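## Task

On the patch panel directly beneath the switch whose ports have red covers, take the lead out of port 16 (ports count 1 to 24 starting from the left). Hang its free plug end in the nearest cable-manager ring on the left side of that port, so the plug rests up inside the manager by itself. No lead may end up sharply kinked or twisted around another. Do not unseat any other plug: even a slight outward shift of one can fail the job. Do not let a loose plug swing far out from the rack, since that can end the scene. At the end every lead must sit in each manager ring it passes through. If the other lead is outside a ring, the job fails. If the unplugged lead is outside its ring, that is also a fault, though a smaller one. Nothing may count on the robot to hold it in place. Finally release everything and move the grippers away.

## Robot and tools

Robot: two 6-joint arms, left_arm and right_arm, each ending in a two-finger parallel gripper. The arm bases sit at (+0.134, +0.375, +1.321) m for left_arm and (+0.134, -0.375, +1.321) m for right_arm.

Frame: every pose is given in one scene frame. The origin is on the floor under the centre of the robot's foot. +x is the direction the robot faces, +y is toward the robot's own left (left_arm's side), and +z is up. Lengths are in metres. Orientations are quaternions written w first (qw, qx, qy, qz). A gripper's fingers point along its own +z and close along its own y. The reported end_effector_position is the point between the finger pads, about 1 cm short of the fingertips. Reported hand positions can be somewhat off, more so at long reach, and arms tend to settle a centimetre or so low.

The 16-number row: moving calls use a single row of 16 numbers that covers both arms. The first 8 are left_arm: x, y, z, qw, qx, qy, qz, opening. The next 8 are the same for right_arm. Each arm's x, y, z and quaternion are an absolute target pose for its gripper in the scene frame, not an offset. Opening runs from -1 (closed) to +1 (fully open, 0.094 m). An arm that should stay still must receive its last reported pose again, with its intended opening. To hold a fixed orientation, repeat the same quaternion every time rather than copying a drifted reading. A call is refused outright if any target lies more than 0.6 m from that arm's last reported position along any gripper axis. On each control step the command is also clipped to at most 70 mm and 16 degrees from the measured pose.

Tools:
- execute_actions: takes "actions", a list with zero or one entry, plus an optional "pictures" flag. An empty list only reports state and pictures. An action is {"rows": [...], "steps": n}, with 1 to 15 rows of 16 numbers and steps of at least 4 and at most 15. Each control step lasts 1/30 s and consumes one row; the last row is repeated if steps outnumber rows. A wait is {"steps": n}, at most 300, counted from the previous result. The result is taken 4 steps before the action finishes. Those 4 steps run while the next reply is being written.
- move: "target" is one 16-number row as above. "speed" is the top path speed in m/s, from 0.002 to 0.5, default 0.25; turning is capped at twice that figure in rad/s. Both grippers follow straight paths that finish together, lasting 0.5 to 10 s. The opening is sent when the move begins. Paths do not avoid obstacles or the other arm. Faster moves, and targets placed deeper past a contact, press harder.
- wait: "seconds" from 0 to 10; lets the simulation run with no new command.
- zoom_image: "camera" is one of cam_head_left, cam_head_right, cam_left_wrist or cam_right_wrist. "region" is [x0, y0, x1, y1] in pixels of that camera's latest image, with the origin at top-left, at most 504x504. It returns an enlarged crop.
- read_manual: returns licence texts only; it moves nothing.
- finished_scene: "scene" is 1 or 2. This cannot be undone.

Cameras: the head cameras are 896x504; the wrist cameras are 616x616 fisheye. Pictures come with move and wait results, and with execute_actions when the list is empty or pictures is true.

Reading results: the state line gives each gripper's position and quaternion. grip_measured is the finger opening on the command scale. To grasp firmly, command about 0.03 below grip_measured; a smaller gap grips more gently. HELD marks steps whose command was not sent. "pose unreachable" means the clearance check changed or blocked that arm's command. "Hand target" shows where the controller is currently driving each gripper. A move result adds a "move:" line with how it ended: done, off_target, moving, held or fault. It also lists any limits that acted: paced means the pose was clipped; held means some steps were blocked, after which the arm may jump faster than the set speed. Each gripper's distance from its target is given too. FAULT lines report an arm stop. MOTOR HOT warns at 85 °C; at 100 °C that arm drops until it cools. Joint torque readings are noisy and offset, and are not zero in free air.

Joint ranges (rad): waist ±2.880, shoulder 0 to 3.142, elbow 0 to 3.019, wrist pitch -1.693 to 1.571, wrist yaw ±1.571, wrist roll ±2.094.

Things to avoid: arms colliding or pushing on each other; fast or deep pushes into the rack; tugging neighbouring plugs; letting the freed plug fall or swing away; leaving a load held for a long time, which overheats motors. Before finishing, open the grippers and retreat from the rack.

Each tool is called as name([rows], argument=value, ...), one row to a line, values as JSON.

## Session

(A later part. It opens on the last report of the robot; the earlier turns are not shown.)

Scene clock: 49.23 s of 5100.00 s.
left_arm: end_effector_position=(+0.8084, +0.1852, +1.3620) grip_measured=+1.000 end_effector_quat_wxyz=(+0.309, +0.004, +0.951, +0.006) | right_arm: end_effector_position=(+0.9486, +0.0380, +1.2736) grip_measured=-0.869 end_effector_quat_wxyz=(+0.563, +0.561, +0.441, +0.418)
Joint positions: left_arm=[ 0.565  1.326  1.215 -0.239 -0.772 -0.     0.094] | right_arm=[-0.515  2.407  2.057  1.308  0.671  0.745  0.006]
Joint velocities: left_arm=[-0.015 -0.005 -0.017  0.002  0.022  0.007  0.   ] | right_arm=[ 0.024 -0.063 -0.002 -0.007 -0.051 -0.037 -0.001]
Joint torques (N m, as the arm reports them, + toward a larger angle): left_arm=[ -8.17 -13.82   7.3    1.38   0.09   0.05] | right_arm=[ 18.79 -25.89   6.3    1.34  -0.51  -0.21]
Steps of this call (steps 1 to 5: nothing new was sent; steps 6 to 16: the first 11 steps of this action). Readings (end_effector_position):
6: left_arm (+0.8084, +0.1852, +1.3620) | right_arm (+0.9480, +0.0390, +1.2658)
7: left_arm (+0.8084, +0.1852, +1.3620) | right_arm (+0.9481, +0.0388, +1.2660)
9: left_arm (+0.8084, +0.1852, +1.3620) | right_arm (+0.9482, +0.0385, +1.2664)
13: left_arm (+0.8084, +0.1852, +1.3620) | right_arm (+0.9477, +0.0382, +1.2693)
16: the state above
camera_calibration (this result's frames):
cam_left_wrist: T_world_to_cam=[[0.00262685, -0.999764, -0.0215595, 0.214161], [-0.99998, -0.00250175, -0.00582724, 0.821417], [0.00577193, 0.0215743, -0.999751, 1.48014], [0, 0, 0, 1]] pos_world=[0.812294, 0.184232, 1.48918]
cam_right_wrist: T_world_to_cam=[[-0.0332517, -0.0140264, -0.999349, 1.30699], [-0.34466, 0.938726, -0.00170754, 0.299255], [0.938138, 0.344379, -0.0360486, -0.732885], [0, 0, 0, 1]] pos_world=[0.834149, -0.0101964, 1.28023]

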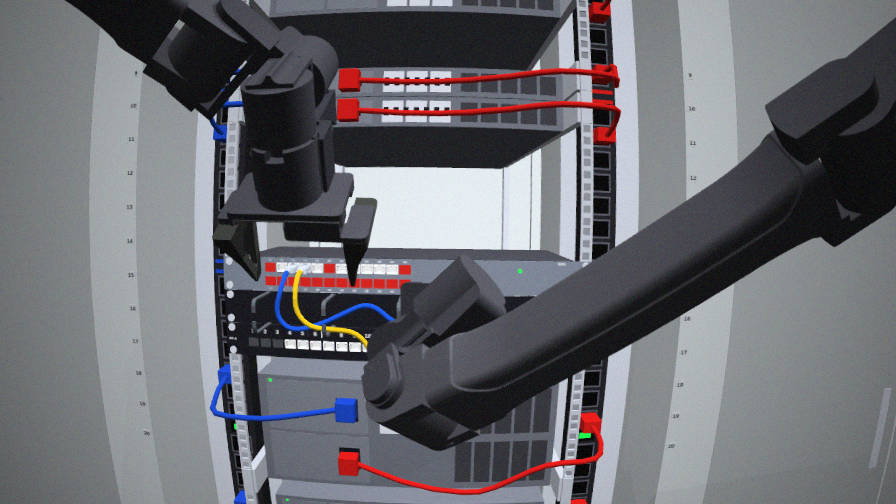

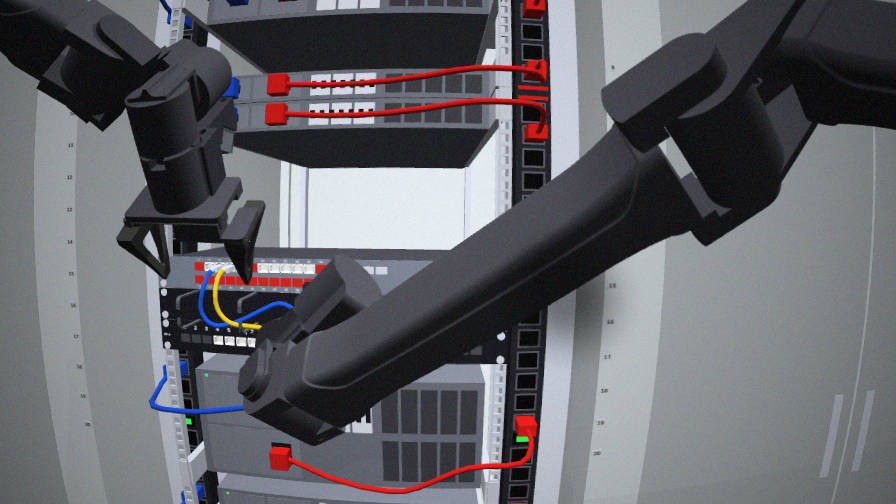

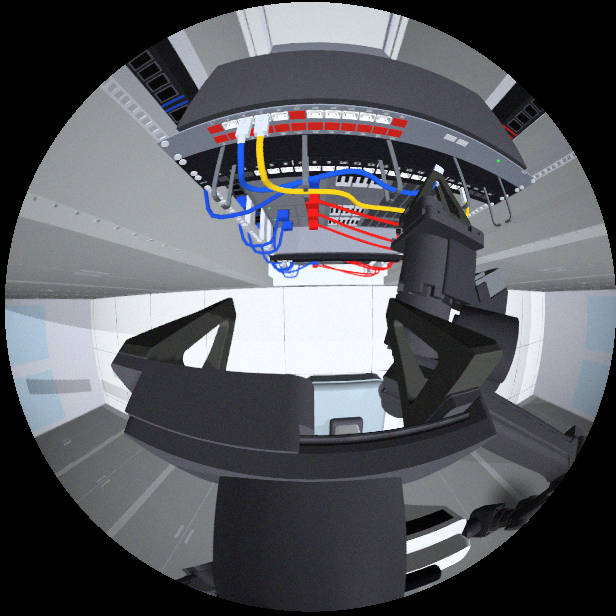

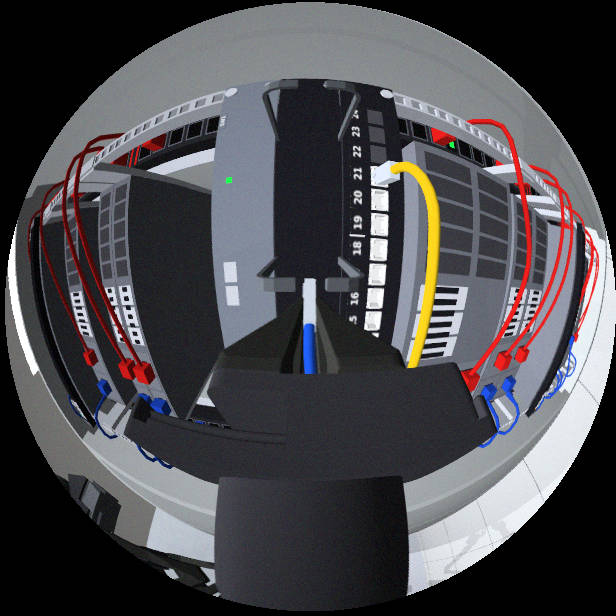

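move(target=[0.8084,0.1852,1.3621,0.309,0.006,0.951,0.006,1,0.954,0.045,1.255,0.561,0.561,0.43,0.43,-0.885], speed=0.02)

zoom_image(camera="cam_left_wrist", region=[330, 130, 500, 250])

Scene clock: 51.50 s of 5100.00 s.
left_arm: end_effector_position=(+0.8084, +0.1852, +1.3620) grip_measured=+1.000 end_effector_quat_wxyz=(+0.309, +0.004, +0.951, +0.006) | right_arm: end_effector_position=(+0.9477, +0.0442, +1.2605) grip_measured=-0.869 end_effector_quat_wxyz=(+0.560, +0.561, +0.436, +0.427)
Joint positions: left_arm=[ 0.565  1.326  1.215 -0.239 -0.772 -0.     0.094] | right_arm=[-0.52   2.446  2.095  1.308  0.657  0.768  0.006]
Joint velocities: left_arm=[ 0.005 -0.005  0.017 -0.012 -0.066 -0.007  0.   ] | right_arm=[ 0.005 -0.005  0.002 -0.012 -0.022 -0.022  0.   ]
Joint torques (N m, as the arm reports them, + toward a larger angle): left_arm=[ -8.12 -13.81   7.33   1.37   0.09   0.05] | right_arm=[ 16.18 -22.32  10.83   0.25  -0.83   0.  ]
Hand target (left_arm): +0.808, +0.185, +1.362; +0.309, +0.006, +0.951, +0.006
Hand target (right_arm): +0.953, +0.045, +1.255; +0.561, +0.561, +0.431, +0.430
Off your previous action's commanded pose (left_arm): 0.000 m, 0 deg at its last step (step 4 of this call).
Off your previous action's commanded pose (right_arm): 0.024 m, 2 deg at its last step (step 4 of this call).
Off the commanded pose (left_arm): 0.000 m, 0 deg.
Off the commanded pose (right_arm): 0.008 m, 1 deg.
Kept back: nothing.
move: done
camera_calibration (this result's frames):
cam_left_wrist: T_world_to_cam=[[0.00262685, -0.999764, -0.0215595, 0.214161], [-0.99998, -0.00250175, -0.00582724, 0.821417], [0.00577193, 0.0215743, -0.999751, 1.48014], [0, 0, 0, 1]] pos_world=[0.812294, 0.184232, 1.48918]
cam_right_wrist: T_world_to_cam=[[-0.0194379, 0.00120045, -0.99981, 1.28073], [-0.350049, 0.936698, 0.00793018, 0.286202], [0.93653, 0.350136, -0.0177873, -0.756332], [0, 0, 0, 1]] pos_world=[0.833407, -0.00480333, 1.26477]

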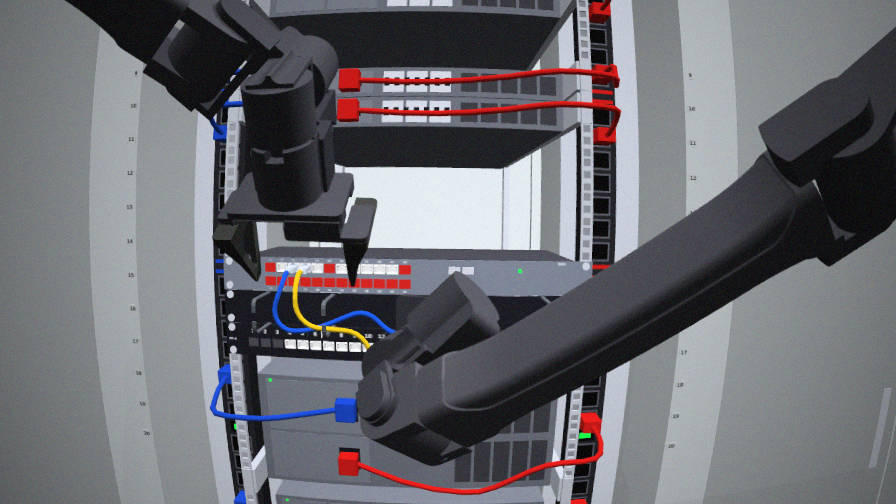

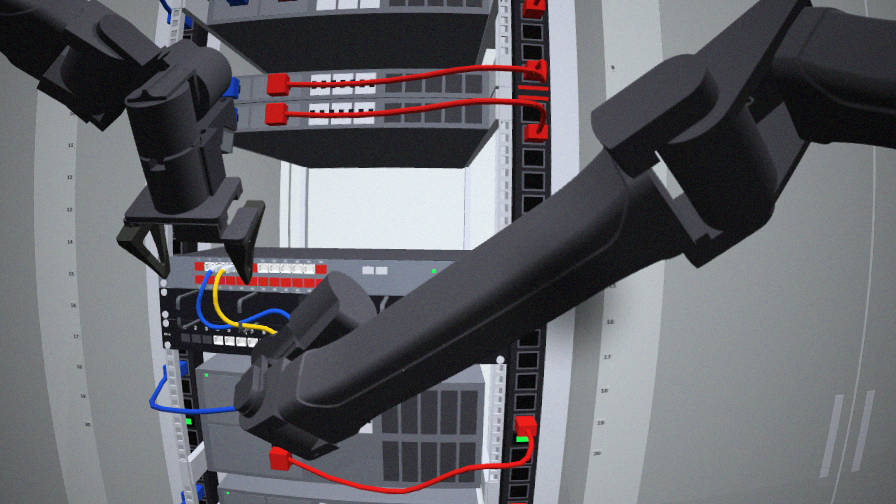

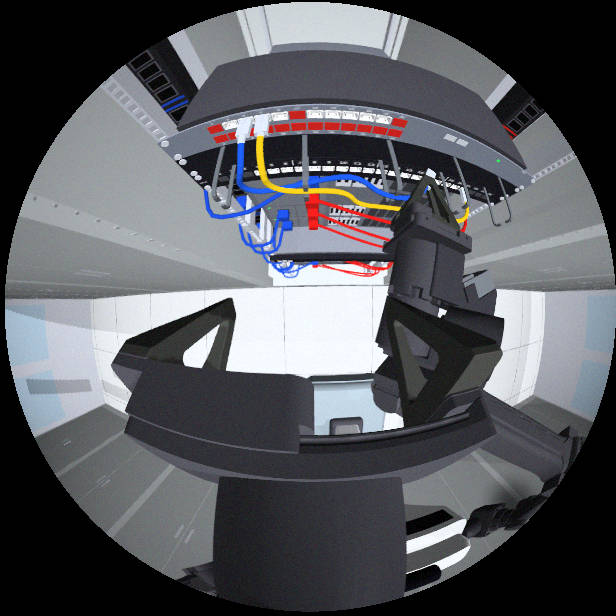

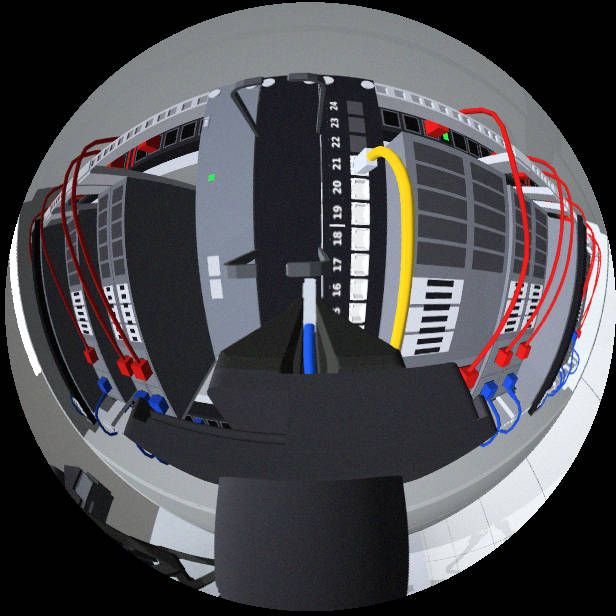

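Region (330, 130, 500, 250) of cam_left_wrist's 616x616 image, scaled by 2.965, with more detail than that image has; it fills the top 356 rows of this view, and the rest is white.

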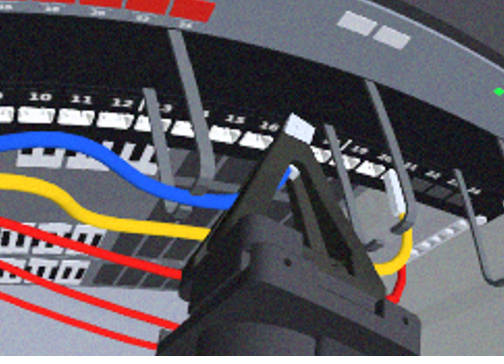

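execute_actions([
  {"rows":[[0.8084,0.1852,1.3621,0.309,0.006,0.951,0.006,1,0.954,0.045,1.255,0.561,0.561,0.43,0.43,-0.8],[0.8084,0.1852,1.3621,0.309,0.006,0.951,0.006,1,0.954,0.045,1.255,0.561,0.561,0.43,0.43,-0.7],[0.8084,0.1852,1.3621,0.309,0.006,0.951,0.006,1,0.954,0.045,1.255,0.561,0.561,0.43,0.43,-0.5]]},
], pictures=true)

Scene clock: 51.97 s of 5100.00 s.
left_arm: end_effector_position=(+0.8084, +0.1852, +1.3620) grip_measured=+1.000 end_effector_quat_wxyz=(+0.309, +0.004, +0.951, +0.006) | right_arm: end_effector_position=(+0.9478, +0.0449, +1.2603) grip_measured=-0.501 end_effector_quat_wxyz=(+0.560, +0.560, +0.436, +0.428)
Joint positions: left_arm=[ 0.565  1.326  1.215 -0.239 -0.772 -0.     0.094] | right_arm=[-0.52   2.447  2.097  1.307  0.654  0.769  0.023]
Joint velocities: left_arm=[ 0.005 -0.005  0.002 -0.027 -0.037 -0.022  0.   ] | right_arm=[-0.015  0.015 -0.012 -0.012 -0.007 -0.022  0.001]
Joint torques (N m, as the arm reports them, + toward a larger angle): left_arm=[ -8.16 -13.76   7.33   1.41   0.09   0.04] | right_arm=[ 15.78 -21.38  10.82   0.28  -0.72   0.  ]
Steps of this call (steps 1 to 3: nothing new was sent; steps 4 to 14: the first 11 steps of this action). Readings (end_effector_position):
4: left_arm (+0.8084, +0.1852, +1.3620) | right_arm (+0.9479, +0.0441, +1.2608)
5: left_arm (+0.8084, +0.1852, +1.3620) | right_arm (+0.9481, +0.0441, +1.2612)
7: left_arm (+0.8084, +0.1852, +1.3620) | right_arm (+0.9483, +0.0442, +1.2615)
11: left_arm (+0.8084, +0.1852, +1.3620) | right_arm (+0.9480, +0.0446, +1.2609)
14: the state above
camera_calibration (this result's frames):
cam_left_wrist: T_world_to_cam=[[0.00262685, -0.999764, -0.0215595, 0.214161], [-0.99998, -0.00250175, -0.00582724, 0.821417], [0.00577193, 0.0215743, -0.999751, 1.48014], [0, 0, 0, 1]] pos_world=[0.812294, 0.184232, 1.48918]
cam_right_wrist: T_world_to_cam=[[-0.0175703, 0.00138245, -0.999845, 1.27887], [-0.352466, 0.935795, 0.00748778, 0.288399], [0.93566, 0.352543, -0.0159549, -0.75831], [0, 0, 0, 1]] pos_world=[0.833641, -0.00431379, 1.26441]

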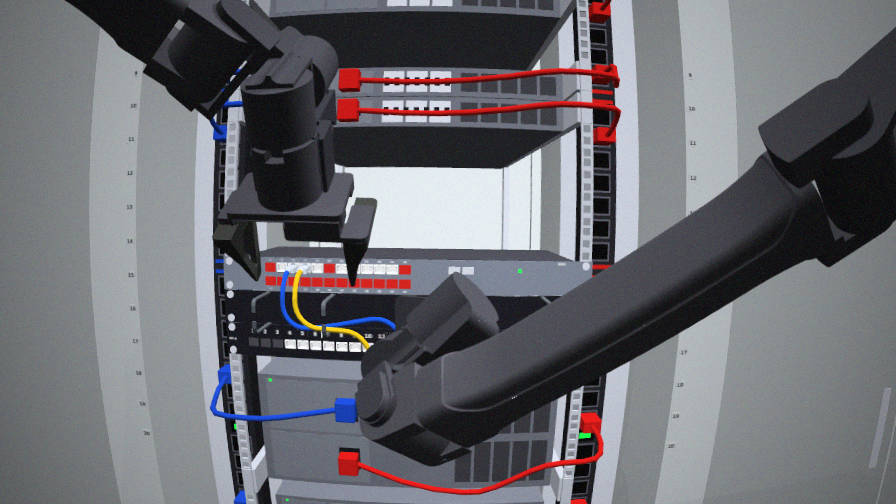

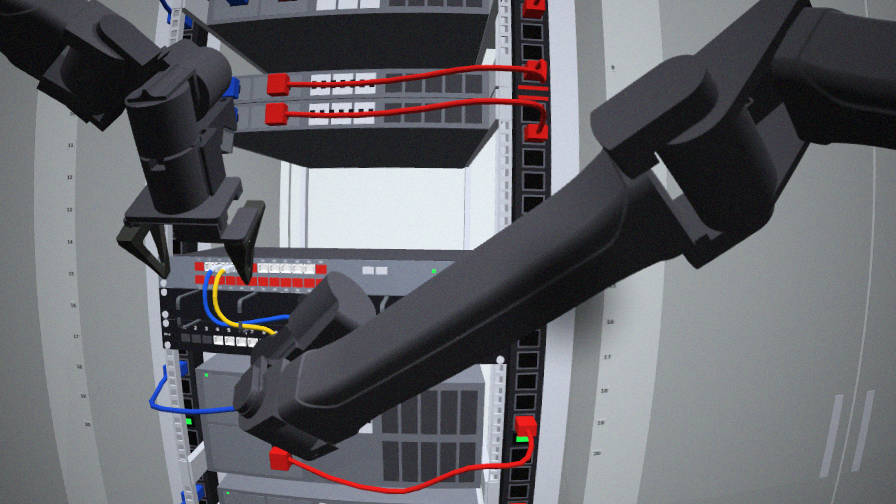

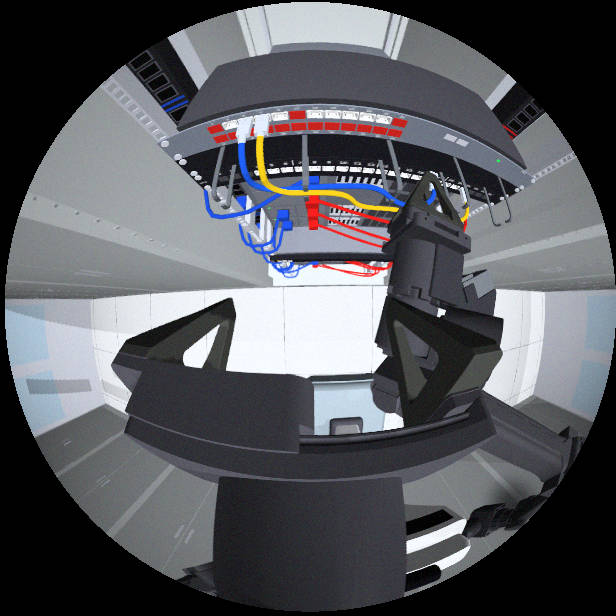

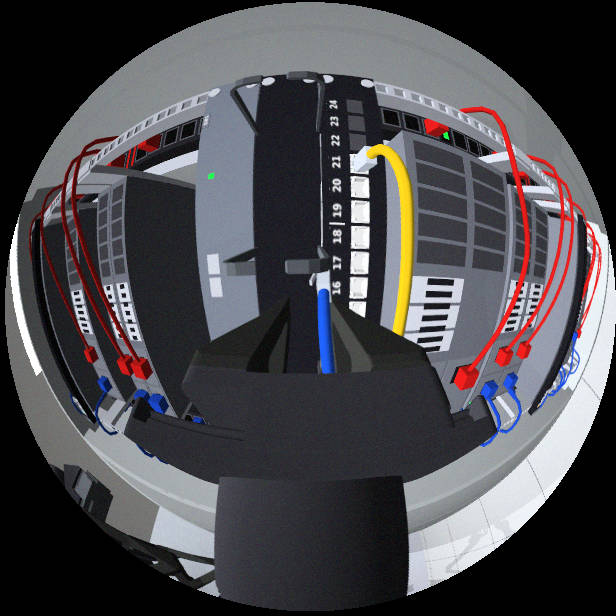

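execute_actions([
  {"rows":[[0.8084,0.1852,1.3621,0.309,0.006,0.951,0.006,1,0.954,0.045,1.255,0.561,0.561,0.43,0.43,-0.6],[0.8084,0.1852,1.3621,0.309,0.006,0.951,0.006,1,0.954,0.045,1.255,0.561,0.561,0.43,0.43,-0.65],[0.8084,0.1852,1.3621,0.309,0.006,0.951,0.006,1,0.954,0.045,1.255,0.561,0.561,0.43,0.43,-0.7],[0.8084,0.1852,1.3621,0.309,0.006,0.951,0.006,1,0.954,0.045,1.255,0.561,0.561,0.43,0.43,-0.75],[0.8084,0.1852,1.3621,0.309,0.006,0.951,0.006,1,0.954,0.045,1.255,0.561,0.561,0.43,0.43,-0.8],[0.8084,0.1852,1.3621,0.309,0.006,0.951,0.006,1,0.954,0.045,1.255,0.561,0.561,0.43,0.43,-0.85]]},
], pictures=true)

zoom_image(camera="cam_left_wrist", region=[330, 130, 500, 250])

zoom_image(camera="cam_right_wrist", region=[220, 200, 400, 380])

Scene clock: 52.60 s of 5100.00 s.
left_arm: end_effector_position=(+0.8084, +0.1852, +1.3620) grip_measured=+1.000 end_effector_quat_wxyz=(+0.309, +0.004, +0.951, +0.006) | right_arm: end_effector_position=(+0.9474, +0.0454, +1.2595) grip_measured=-0.848 end_effector_quat_wxyz=(+0.560, +0.560, +0.437, +0.428)
Joint positions: left_arm=[ 0.565  1.326  1.215 -0.239 -0.772 -0.     0.094] | right_arm=[-0.52   2.448  2.097  1.306  0.654  0.769  0.007]
Joint velocities: left_arm=[-0.005 -0.015 -0.007  0.002  0.037 -0.037  0.   ] | right_arm=[-0.005 -0.005  0.007 -0.007 -0.095 -0.022  0.   ]
Joint torques (N m, as the arm reports them, + toward a larger angle): left_arm=[ -8.03 -13.81   7.35   1.37   0.09   0.05] | right_arm=[ 16.66 -22.08  10.82   0.22  -0.69  -0.01]
Off your previous action's commanded pose (left_arm): 0.000 m, 0 deg at its last step (step 4 of this call).
Off your previous action's commanded pose (right_arm): 0.008 m, 1 deg at its last step (step 4 of this call).
Steps of this call (steps 1 to 4: the last 4 steps of your previous action; steps 5 to 8: nothing new was sent; steps 9 to 19: the first 11 steps of this action). Readings (end_effector_position):
9: left_arm (+0.8084, +0.1852, +1.3620) | right_arm (+0.9474, +0.0454, +1.2595)
10: left_arm (+0.8084, +0.1852, +1.3620) | right_arm (+0.9474, +0.0454, +1.2595)
12: left_arm (+0.8084, +0.1852, +1.3620) | right_arm (+0.9474, +0.0454, +1.2595)
16: left_arm (+0.8084, +0.1852, +1.3620) | right_arm (+0.9474, +0.0454, +1.2595)
19: the state above
camera_calibration (this result's frames):
cam_left_wrist: T_world_to_cam=[[0.00262685, -0.999764, -0.0215595, 0.214161], [-0.99998, -0.00250175, -0.00582724, 0.821417], [0.00577193, 0.0215743, -0.999751, 1.48014], [0, 0, 0, 1]] pos_world=[0.812294, 0.184232, 1.48918]
cam_right_wrist: T_world_to_cam=[[-0.0186269, 0.000690205, -0.999826, 1.27902], [-0.353271, 0.935493, 0.00722728, 0.288955], [0.935335, 0.353345, -0.0171815, -0.756301], [0, 0, 0, 1]] pos_world=[0.833298, -0.00396339, 1.26372]

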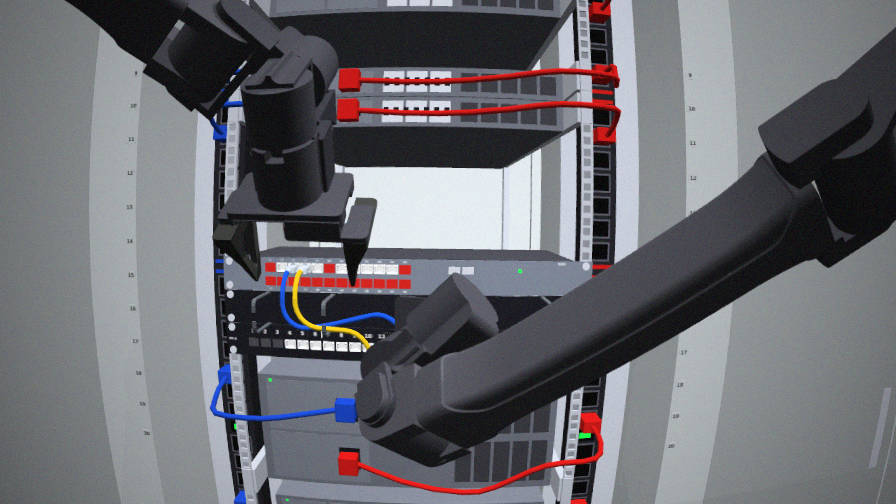

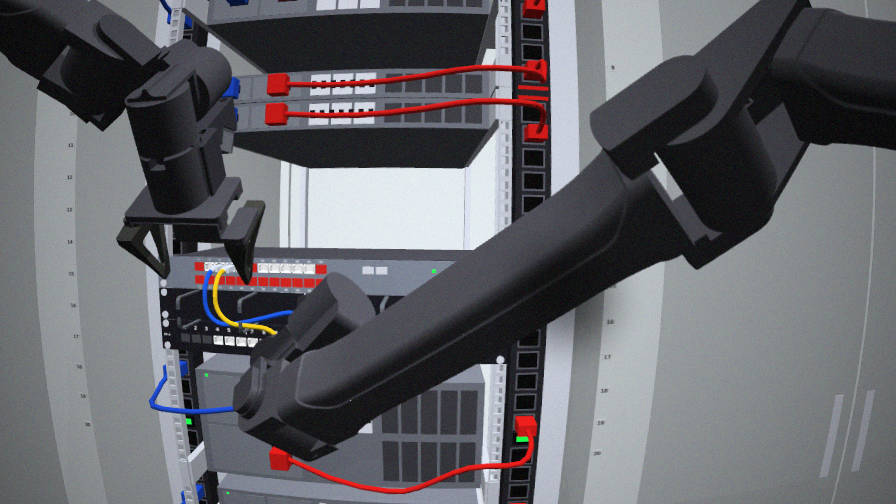

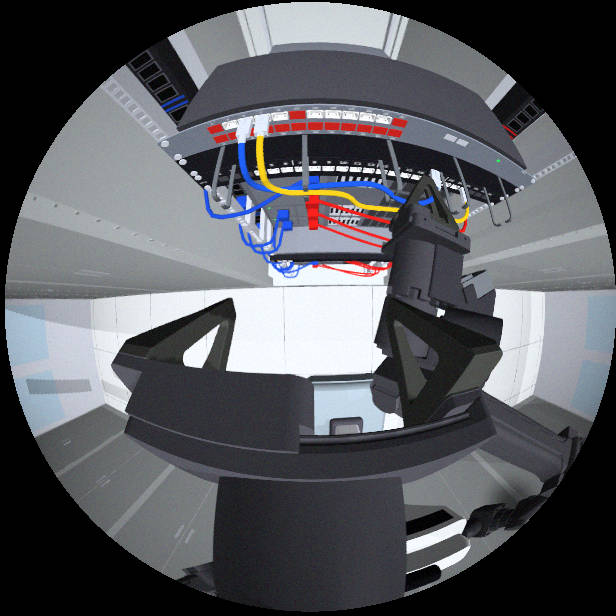

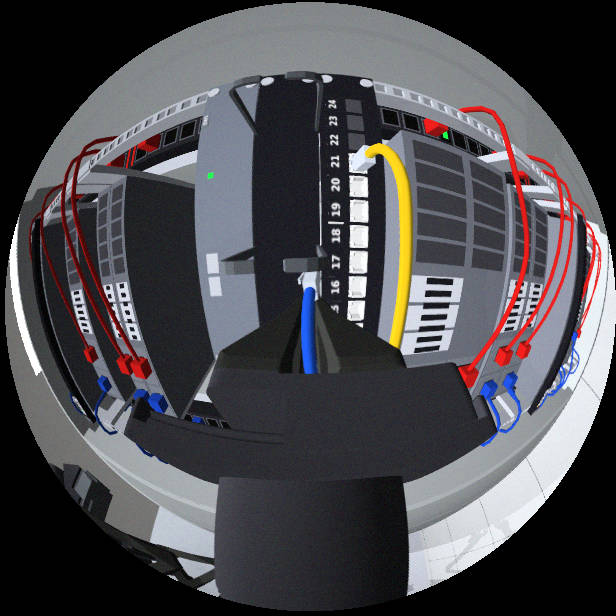

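Region (330, 130, 500, 250) of cam_left_wrist's 616x616 image, scaled by 2.965, with more detail than that image has; it fills the top 356 rows of this view, and the rest is white.

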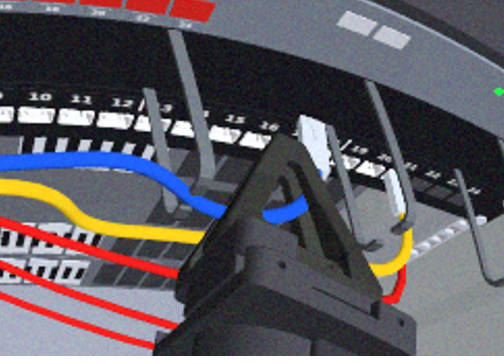

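Region (220, 200, 400, 380) of cam_right_wrist's 616x616 image, scaled by 2.800, with more detail than that image has.

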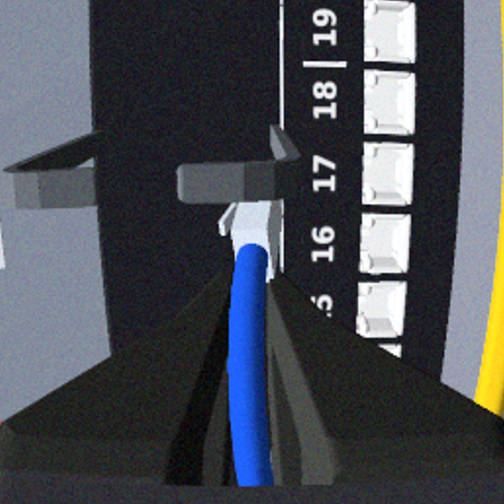

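move(target=[0.8084,0.1852,1.3621,0.309,0.006,0.951,0.006,1,0.925,0.058,1.28,0.561,0.561,0.43,0.43,-0.83], speed=0.02)

zoom_image(camera="cam_left_wrist", region=[330, 130, 500, 250])

Scene clock: 54.77 s of 5100.00 s.
left_arm: end_effector_position=(+0.8084, +0.1852, +1.3620) grip_measured=+1.000 end_effector_quat_wxyz=(+0.309, +0.004, +0.951, +0.006) | right_arm: end_effector_position=(+0.9279, +0.0555, +1.2612) grip_measured=-0.831 end_effector_quat_wxyz=(+0.561, +0.559, +0.439, +0.424)
Joint positions: left_arm=[ 0.565  1.326  1.215 -0.239 -0.772 -0.     0.094] | right_arm=[-0.498  2.448  2.06   1.357  0.671  0.737  0.008]
Joint velocities: left_arm=[-0.005 -0.015 -0.007 -0.012 -0.037 -0.022  0.   ] | right_arm=[-0.015 -0.015 -0.012 -0.007  0.037  0.037  0.   ]
Joint torques (N m, as the arm reports them, + toward a larger angle): left_arm=[ -8.05 -13.84   7.31   1.39   0.09   0.05] | right_arm=[ 18.05 -25.27   5.84   1.49  -0.31  -0.2 ]
Hand target (left_arm): +0.808, +0.185, +1.362; +0.309, +0.006, +0.951, +0.006
Hand target (right_arm): +0.926, +0.058, +1.280; +0.562, +0.561, +0.430, +0.430
Off your previous action's commanded pose (left_arm): 0.000 m, 0 deg at its last step (step 4 of this call).
Off your previous action's commanded pose (right_arm): 0.008 m, 1 deg at its last step (step 4 of this call).
Off the commanded pose (left_arm): 0.000 m, 0 deg.
Off the commanded pose (right_arm): 0.019 m, 1 deg.
Kept back: nothing.
move: off_target (right_arm)
camera_calibration (this result's frames):
cam_left_wrist: T_world_to_cam=[[0.00262685, -0.999764, -0.0215595, 0.214161], [-0.99998, -0.00250175, -0.00582724, 0.821417], [0.00577193, 0.0215743, -0.999751, 1.48014], [0, 0, 0, 1]] pos_world=[0.812294, 0.184232, 1.48918]
cam_right_wrist: T_world_to_cam=[[-0.0243636, -0.00647241, -0.999682, 1.28587], [-0.350912, 0.936405, 0.00248948, 0.276312], [0.936091, 0.350861, -0.0250854, -0.732203], [0, 0, 0, 1]] pos_world=[0.813699, 0.00648445, 1.2664]

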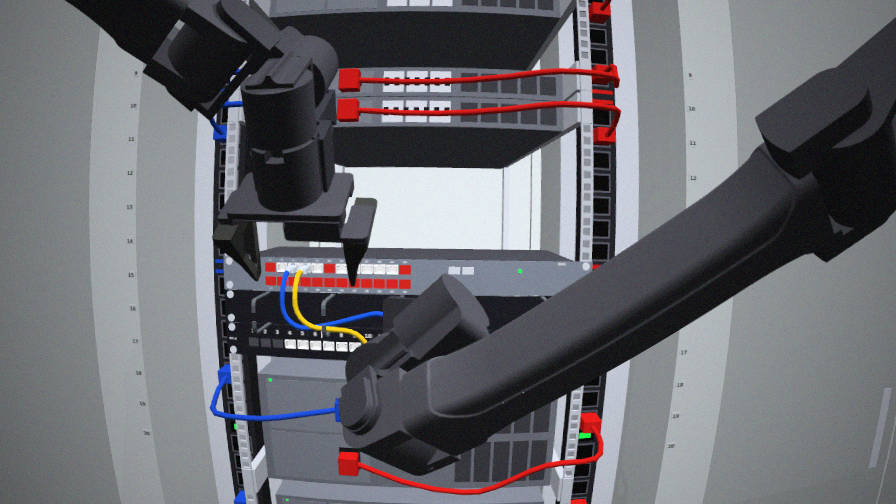

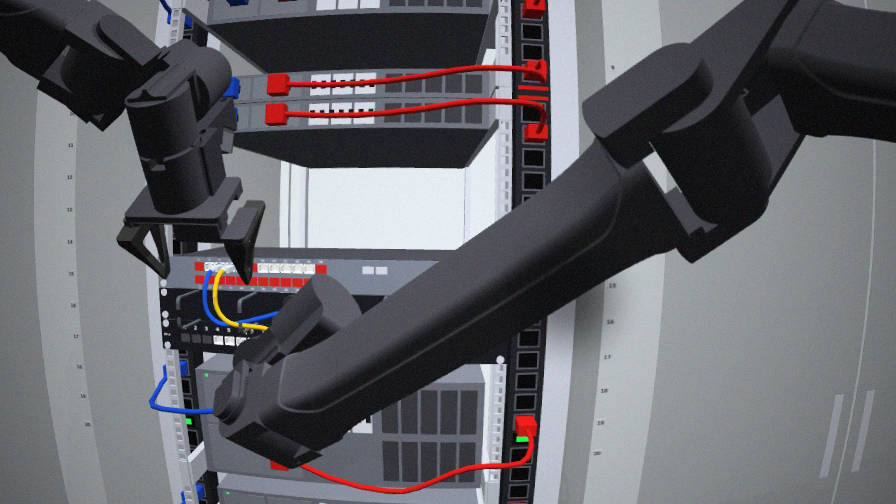

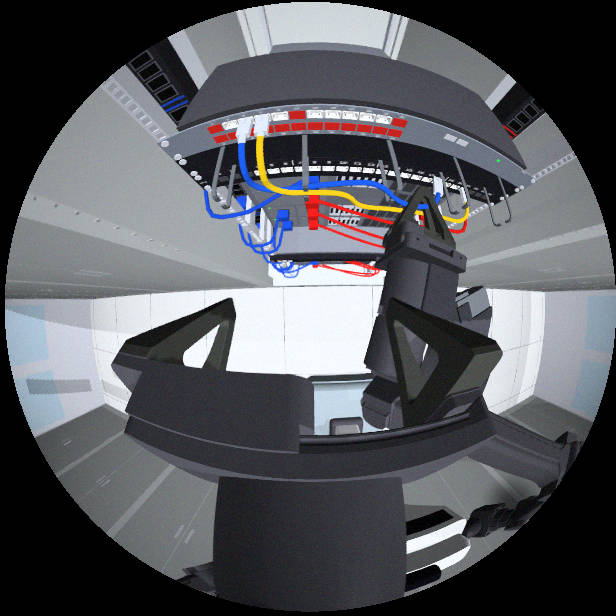

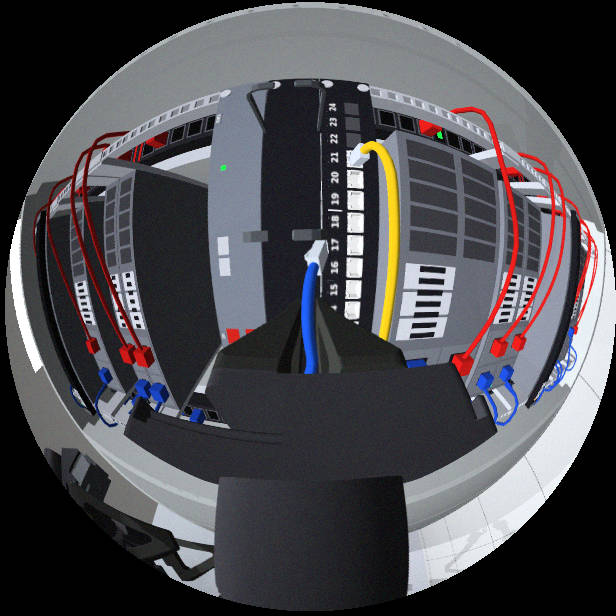

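Region (330, 130, 500, 250) of cam_left_wrist's 616x616 image, scaled by 2.965, with more detail than that image has; it fills the top 356 rows of this view, and the rest is white.

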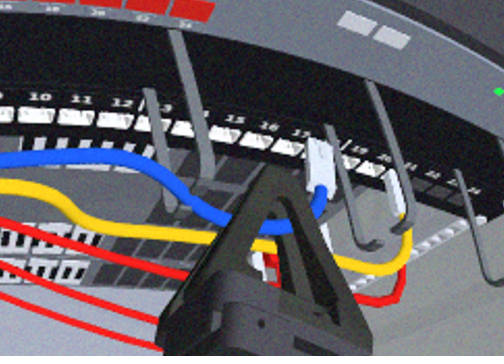

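execute_actions([
  {"rows":[[0.8084,0.1852,1.3621,0.309,0.006,0.951,0.006,1,0.926,0.058,1.28,0.561,0.561,0.43,0.43,-0.88],[0.8084,0.1852,1.3621,0.309,0.006,0.951,0.006,1,0.926,0.058,1.28,0.561,0.561,0.43,0.43,-0.92],[0.8084,0.1852,1.3621,0.309,0.006,0.951,0.006,1,0.926,0.058,1.28,0.561,0.561,0.43,0.43,-0.92],[0.8084,0.1852,1.3621,0.309,0.006,0.951,0.006,1,0.928,0.057,1.283,0.561,0.561,0.43,0.43,-0.92],[0.8084,0.1852,1.3621,0.309,0.006,0.951,0.006,1,0.930,0.056,1.286,0.561,0.561,0.43,0.43,-0.92],[0.8084,0.1852,1.3621,0.309,0.006,0.951,0.006,1,0.933,0.055,1.288,0.561,0.561,0.43,0.43,-0.92]]},
])

execute_actions([
  {"rows":[[0.8084,0.1852,1.3621,0.309,0.006,0.951,0.006,1,0.935,0.052,1.288,0.561,0.561,0.43,0.43,-0.92],[0.8084,0.1852,1.3621,0.309,0.006,0.951,0.006,1,0.937,0.049,1.288,0.561,0.561,0.43,0.43,-0.92],[0.8084,0.1852,1.3621,0.309,0.006,0.951,0.006,1,0.938,0.046,1.288,0.561,0.561,0.43,0.43,-0.92]]},
], pictures=true)

zoom_image(camera="cam_left_wrist", region=[330, 130, 500, 250])

Scene clock: 55.43 s of 5100.00 s.
left_arm: end_effector_position=(+0.8084, +0.1852, +1.3620) grip_measured=+1.000 end_effector_quat_wxyz=(+0.309, +0.004, +0.951, +0.006) | right_arm: end_effector_position=(+0.9305, +0.0531, +1.2661) grip_measured=-0.906 end_effector_quat_wxyz=(+0.562, +0.560, +0.436, +0.425)
Joint positions: left_arm=[ 0.565  1.326  1.215 -0.239 -0.772 -0.     0.094] | right_arm=[-0.498  2.441  2.06   1.357  0.671  0.736  0.004]
Joint velocities: left_arm=[-0.005  0.005 -0.012  0.002 -0.095 -0.066  0.   ] | right_arm=[-0.005 -0.034 -0.022 -0.017 -0.007  0.022  0.001]
Joint torques (N m, as the arm reports them, + toward a larger angle): left_arm=[ -8.15 -13.84   7.33   1.39   0.09   0.04] | right_arm=[ 18.72 -25.52   6.53   0.58  -0.39  -0.18]
Steps of this call (steps 1 to 9: nothing new was sent; steps 10 to 20: the first 11 steps of this action). Readings (end_effector_position):
10: left_arm (+0.8084, +0.1852, +1.3620) | right_arm (+0.9279, +0.0555, +1.2612)
11: left_arm (+0.8084, +0.1852, +1.3620) | right_arm (+0.9279, +0.0555, +1.2612)
13: left_arm (+0.8084, +0.1852, +1.3620) | right_arm (+0.9279, +0.0555, +1.2612)
17: left_arm (+0.8084, +0.1852, +1.3620) | right_arm (+0.9290, +0.0545, +1.2632)
20: the state above

Scene clock: 55.93 s of 5100.00 s.
left_arm: end_effector_position=(+0.8084, +0.1852, +1.3620) grip_measured=+1.000 end_effector_quat_wxyz=(+0.309, +0.004, +0.951, +0.006) | right_arm: end_effector_position=(+0.9340, +0.0482, +1.2756) grip_measured=-0.906 end_effector_quat_wxyz=(+0.563, +0.561, +0.432, +0.426)
Joint positions: left_arm=[ 0.565  1.326  1.215 -0.239 -0.772 -0.     0.094] | right_arm=[-0.497  2.421  2.048  1.357  0.671  0.736  0.004]
Joint velocities: left_arm=[-0.005 -0.015 -0.007  0.012 -0.022 -0.007  0.   ] | right_arm=[-0.015 -0.005 -0.007 -0.007 -0.022 -0.066  0.   ]
Joint torques (N m, as the arm reports them, + toward a larger angle): left_arm=[ -8.1  -13.88   7.33   1.42   0.09   0.05] | right_arm=[ 17.45 -26.01   5.98   0.31  -0.58  -0.1 ]
Off your previous action's commanded pose (left_arm): 0.000 m, 0 deg at its last step (step 4 of this call).
Off your previous action's commanded pose (right_arm): 0.020 m, 1 deg at its last step (step 4 of this call).
Steps of this call (steps 1 to 4: the last 4 steps of your previous action; steps 5 to 15: the first 11 steps of this action). Readings (end_effector_position):
5: left_arm (+0.8084, +0.1852, +1.3620) | right_arm (+0.9317, +0.0521, +1.2692)
6: left_arm (+0.8084, +0.1852, +1.3620) | right_arm (+0.9318, +0.0520, +1.2695)
8: left_arm (+0.8084, +0.1852, +1.3620) | right_arm (+0.9315, +0.0512, +1.2702)
12: left_arm (+0.8084, +0.1852, +1.3620) | right_arm (+0.9329, +0.0493, +1.2736)
15: the state above
camera_calibration (this result's frames):
cam_left_wrist: T_world_to_cam=[[0.00262685, -0.999764, -0.0215595, 0.214161], [-0.99998, -0.00250175, -0.00582724, 0.821417], [0.00577193, 0.0215743, -0.999751, 1.48014], [0, 0, 0, 1]] pos_world=[0.812294, 0.184232, 1.48918]
cam_right_wrist: T_world_to_cam=[[-0.0141036, 0.000413426, -0.9999, 1.29079], [-0.343237, 0.939234, 0.00522972, 0.274432], [0.939143, 0.343277, -0.0131047, -0.752775], [0, 0, 0, 1]] pos_world=[0.819363, 0.000121093, 1.27936]

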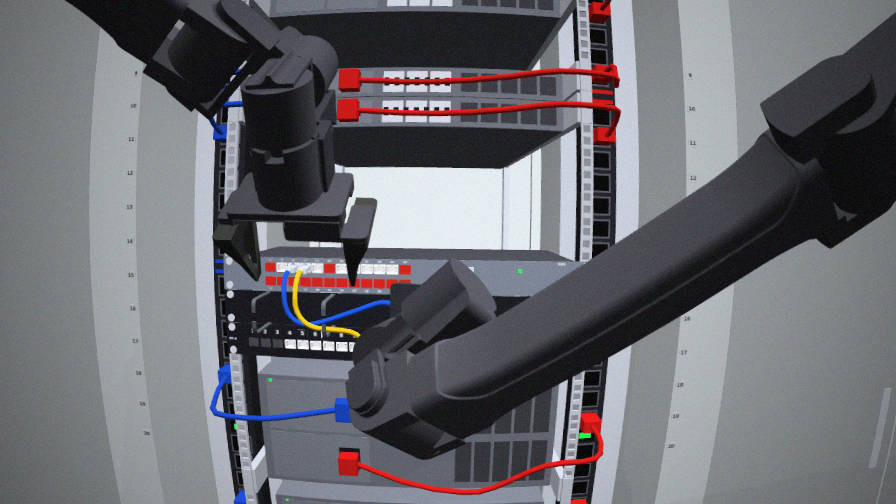

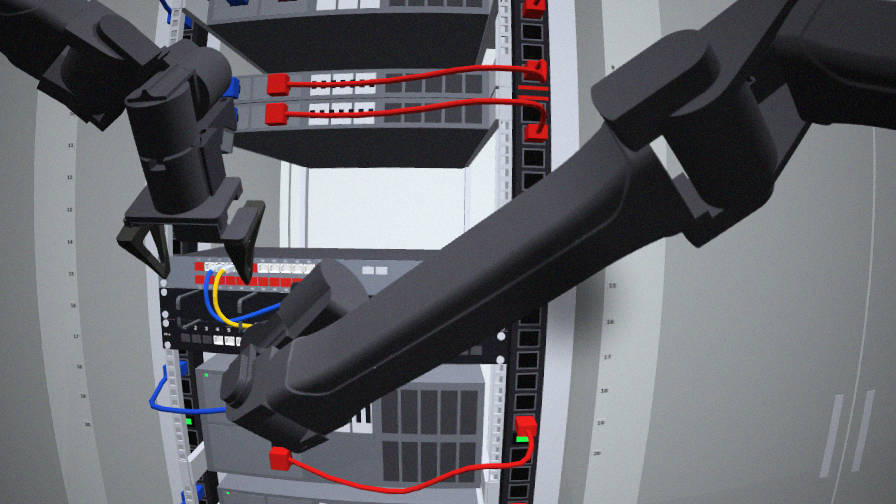

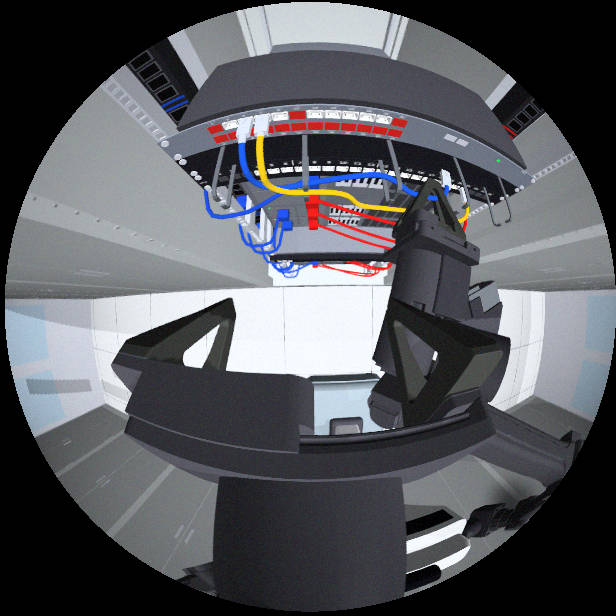

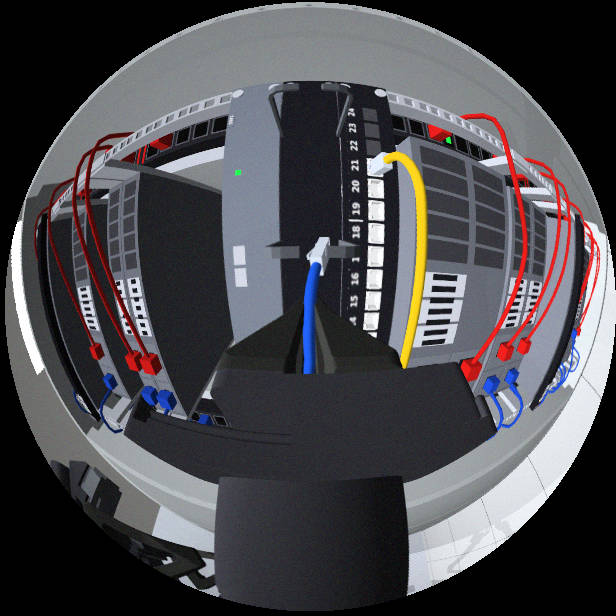

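Region (330, 130, 500, 250) of cam_left_wrist's 616x616 image, scaled by 2.965, with more detail than that image has; it fills the top 356 rows of this view, and the rest is white.

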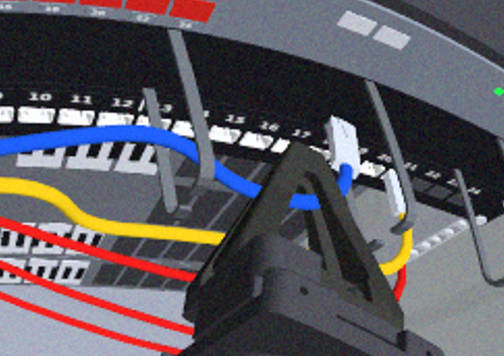

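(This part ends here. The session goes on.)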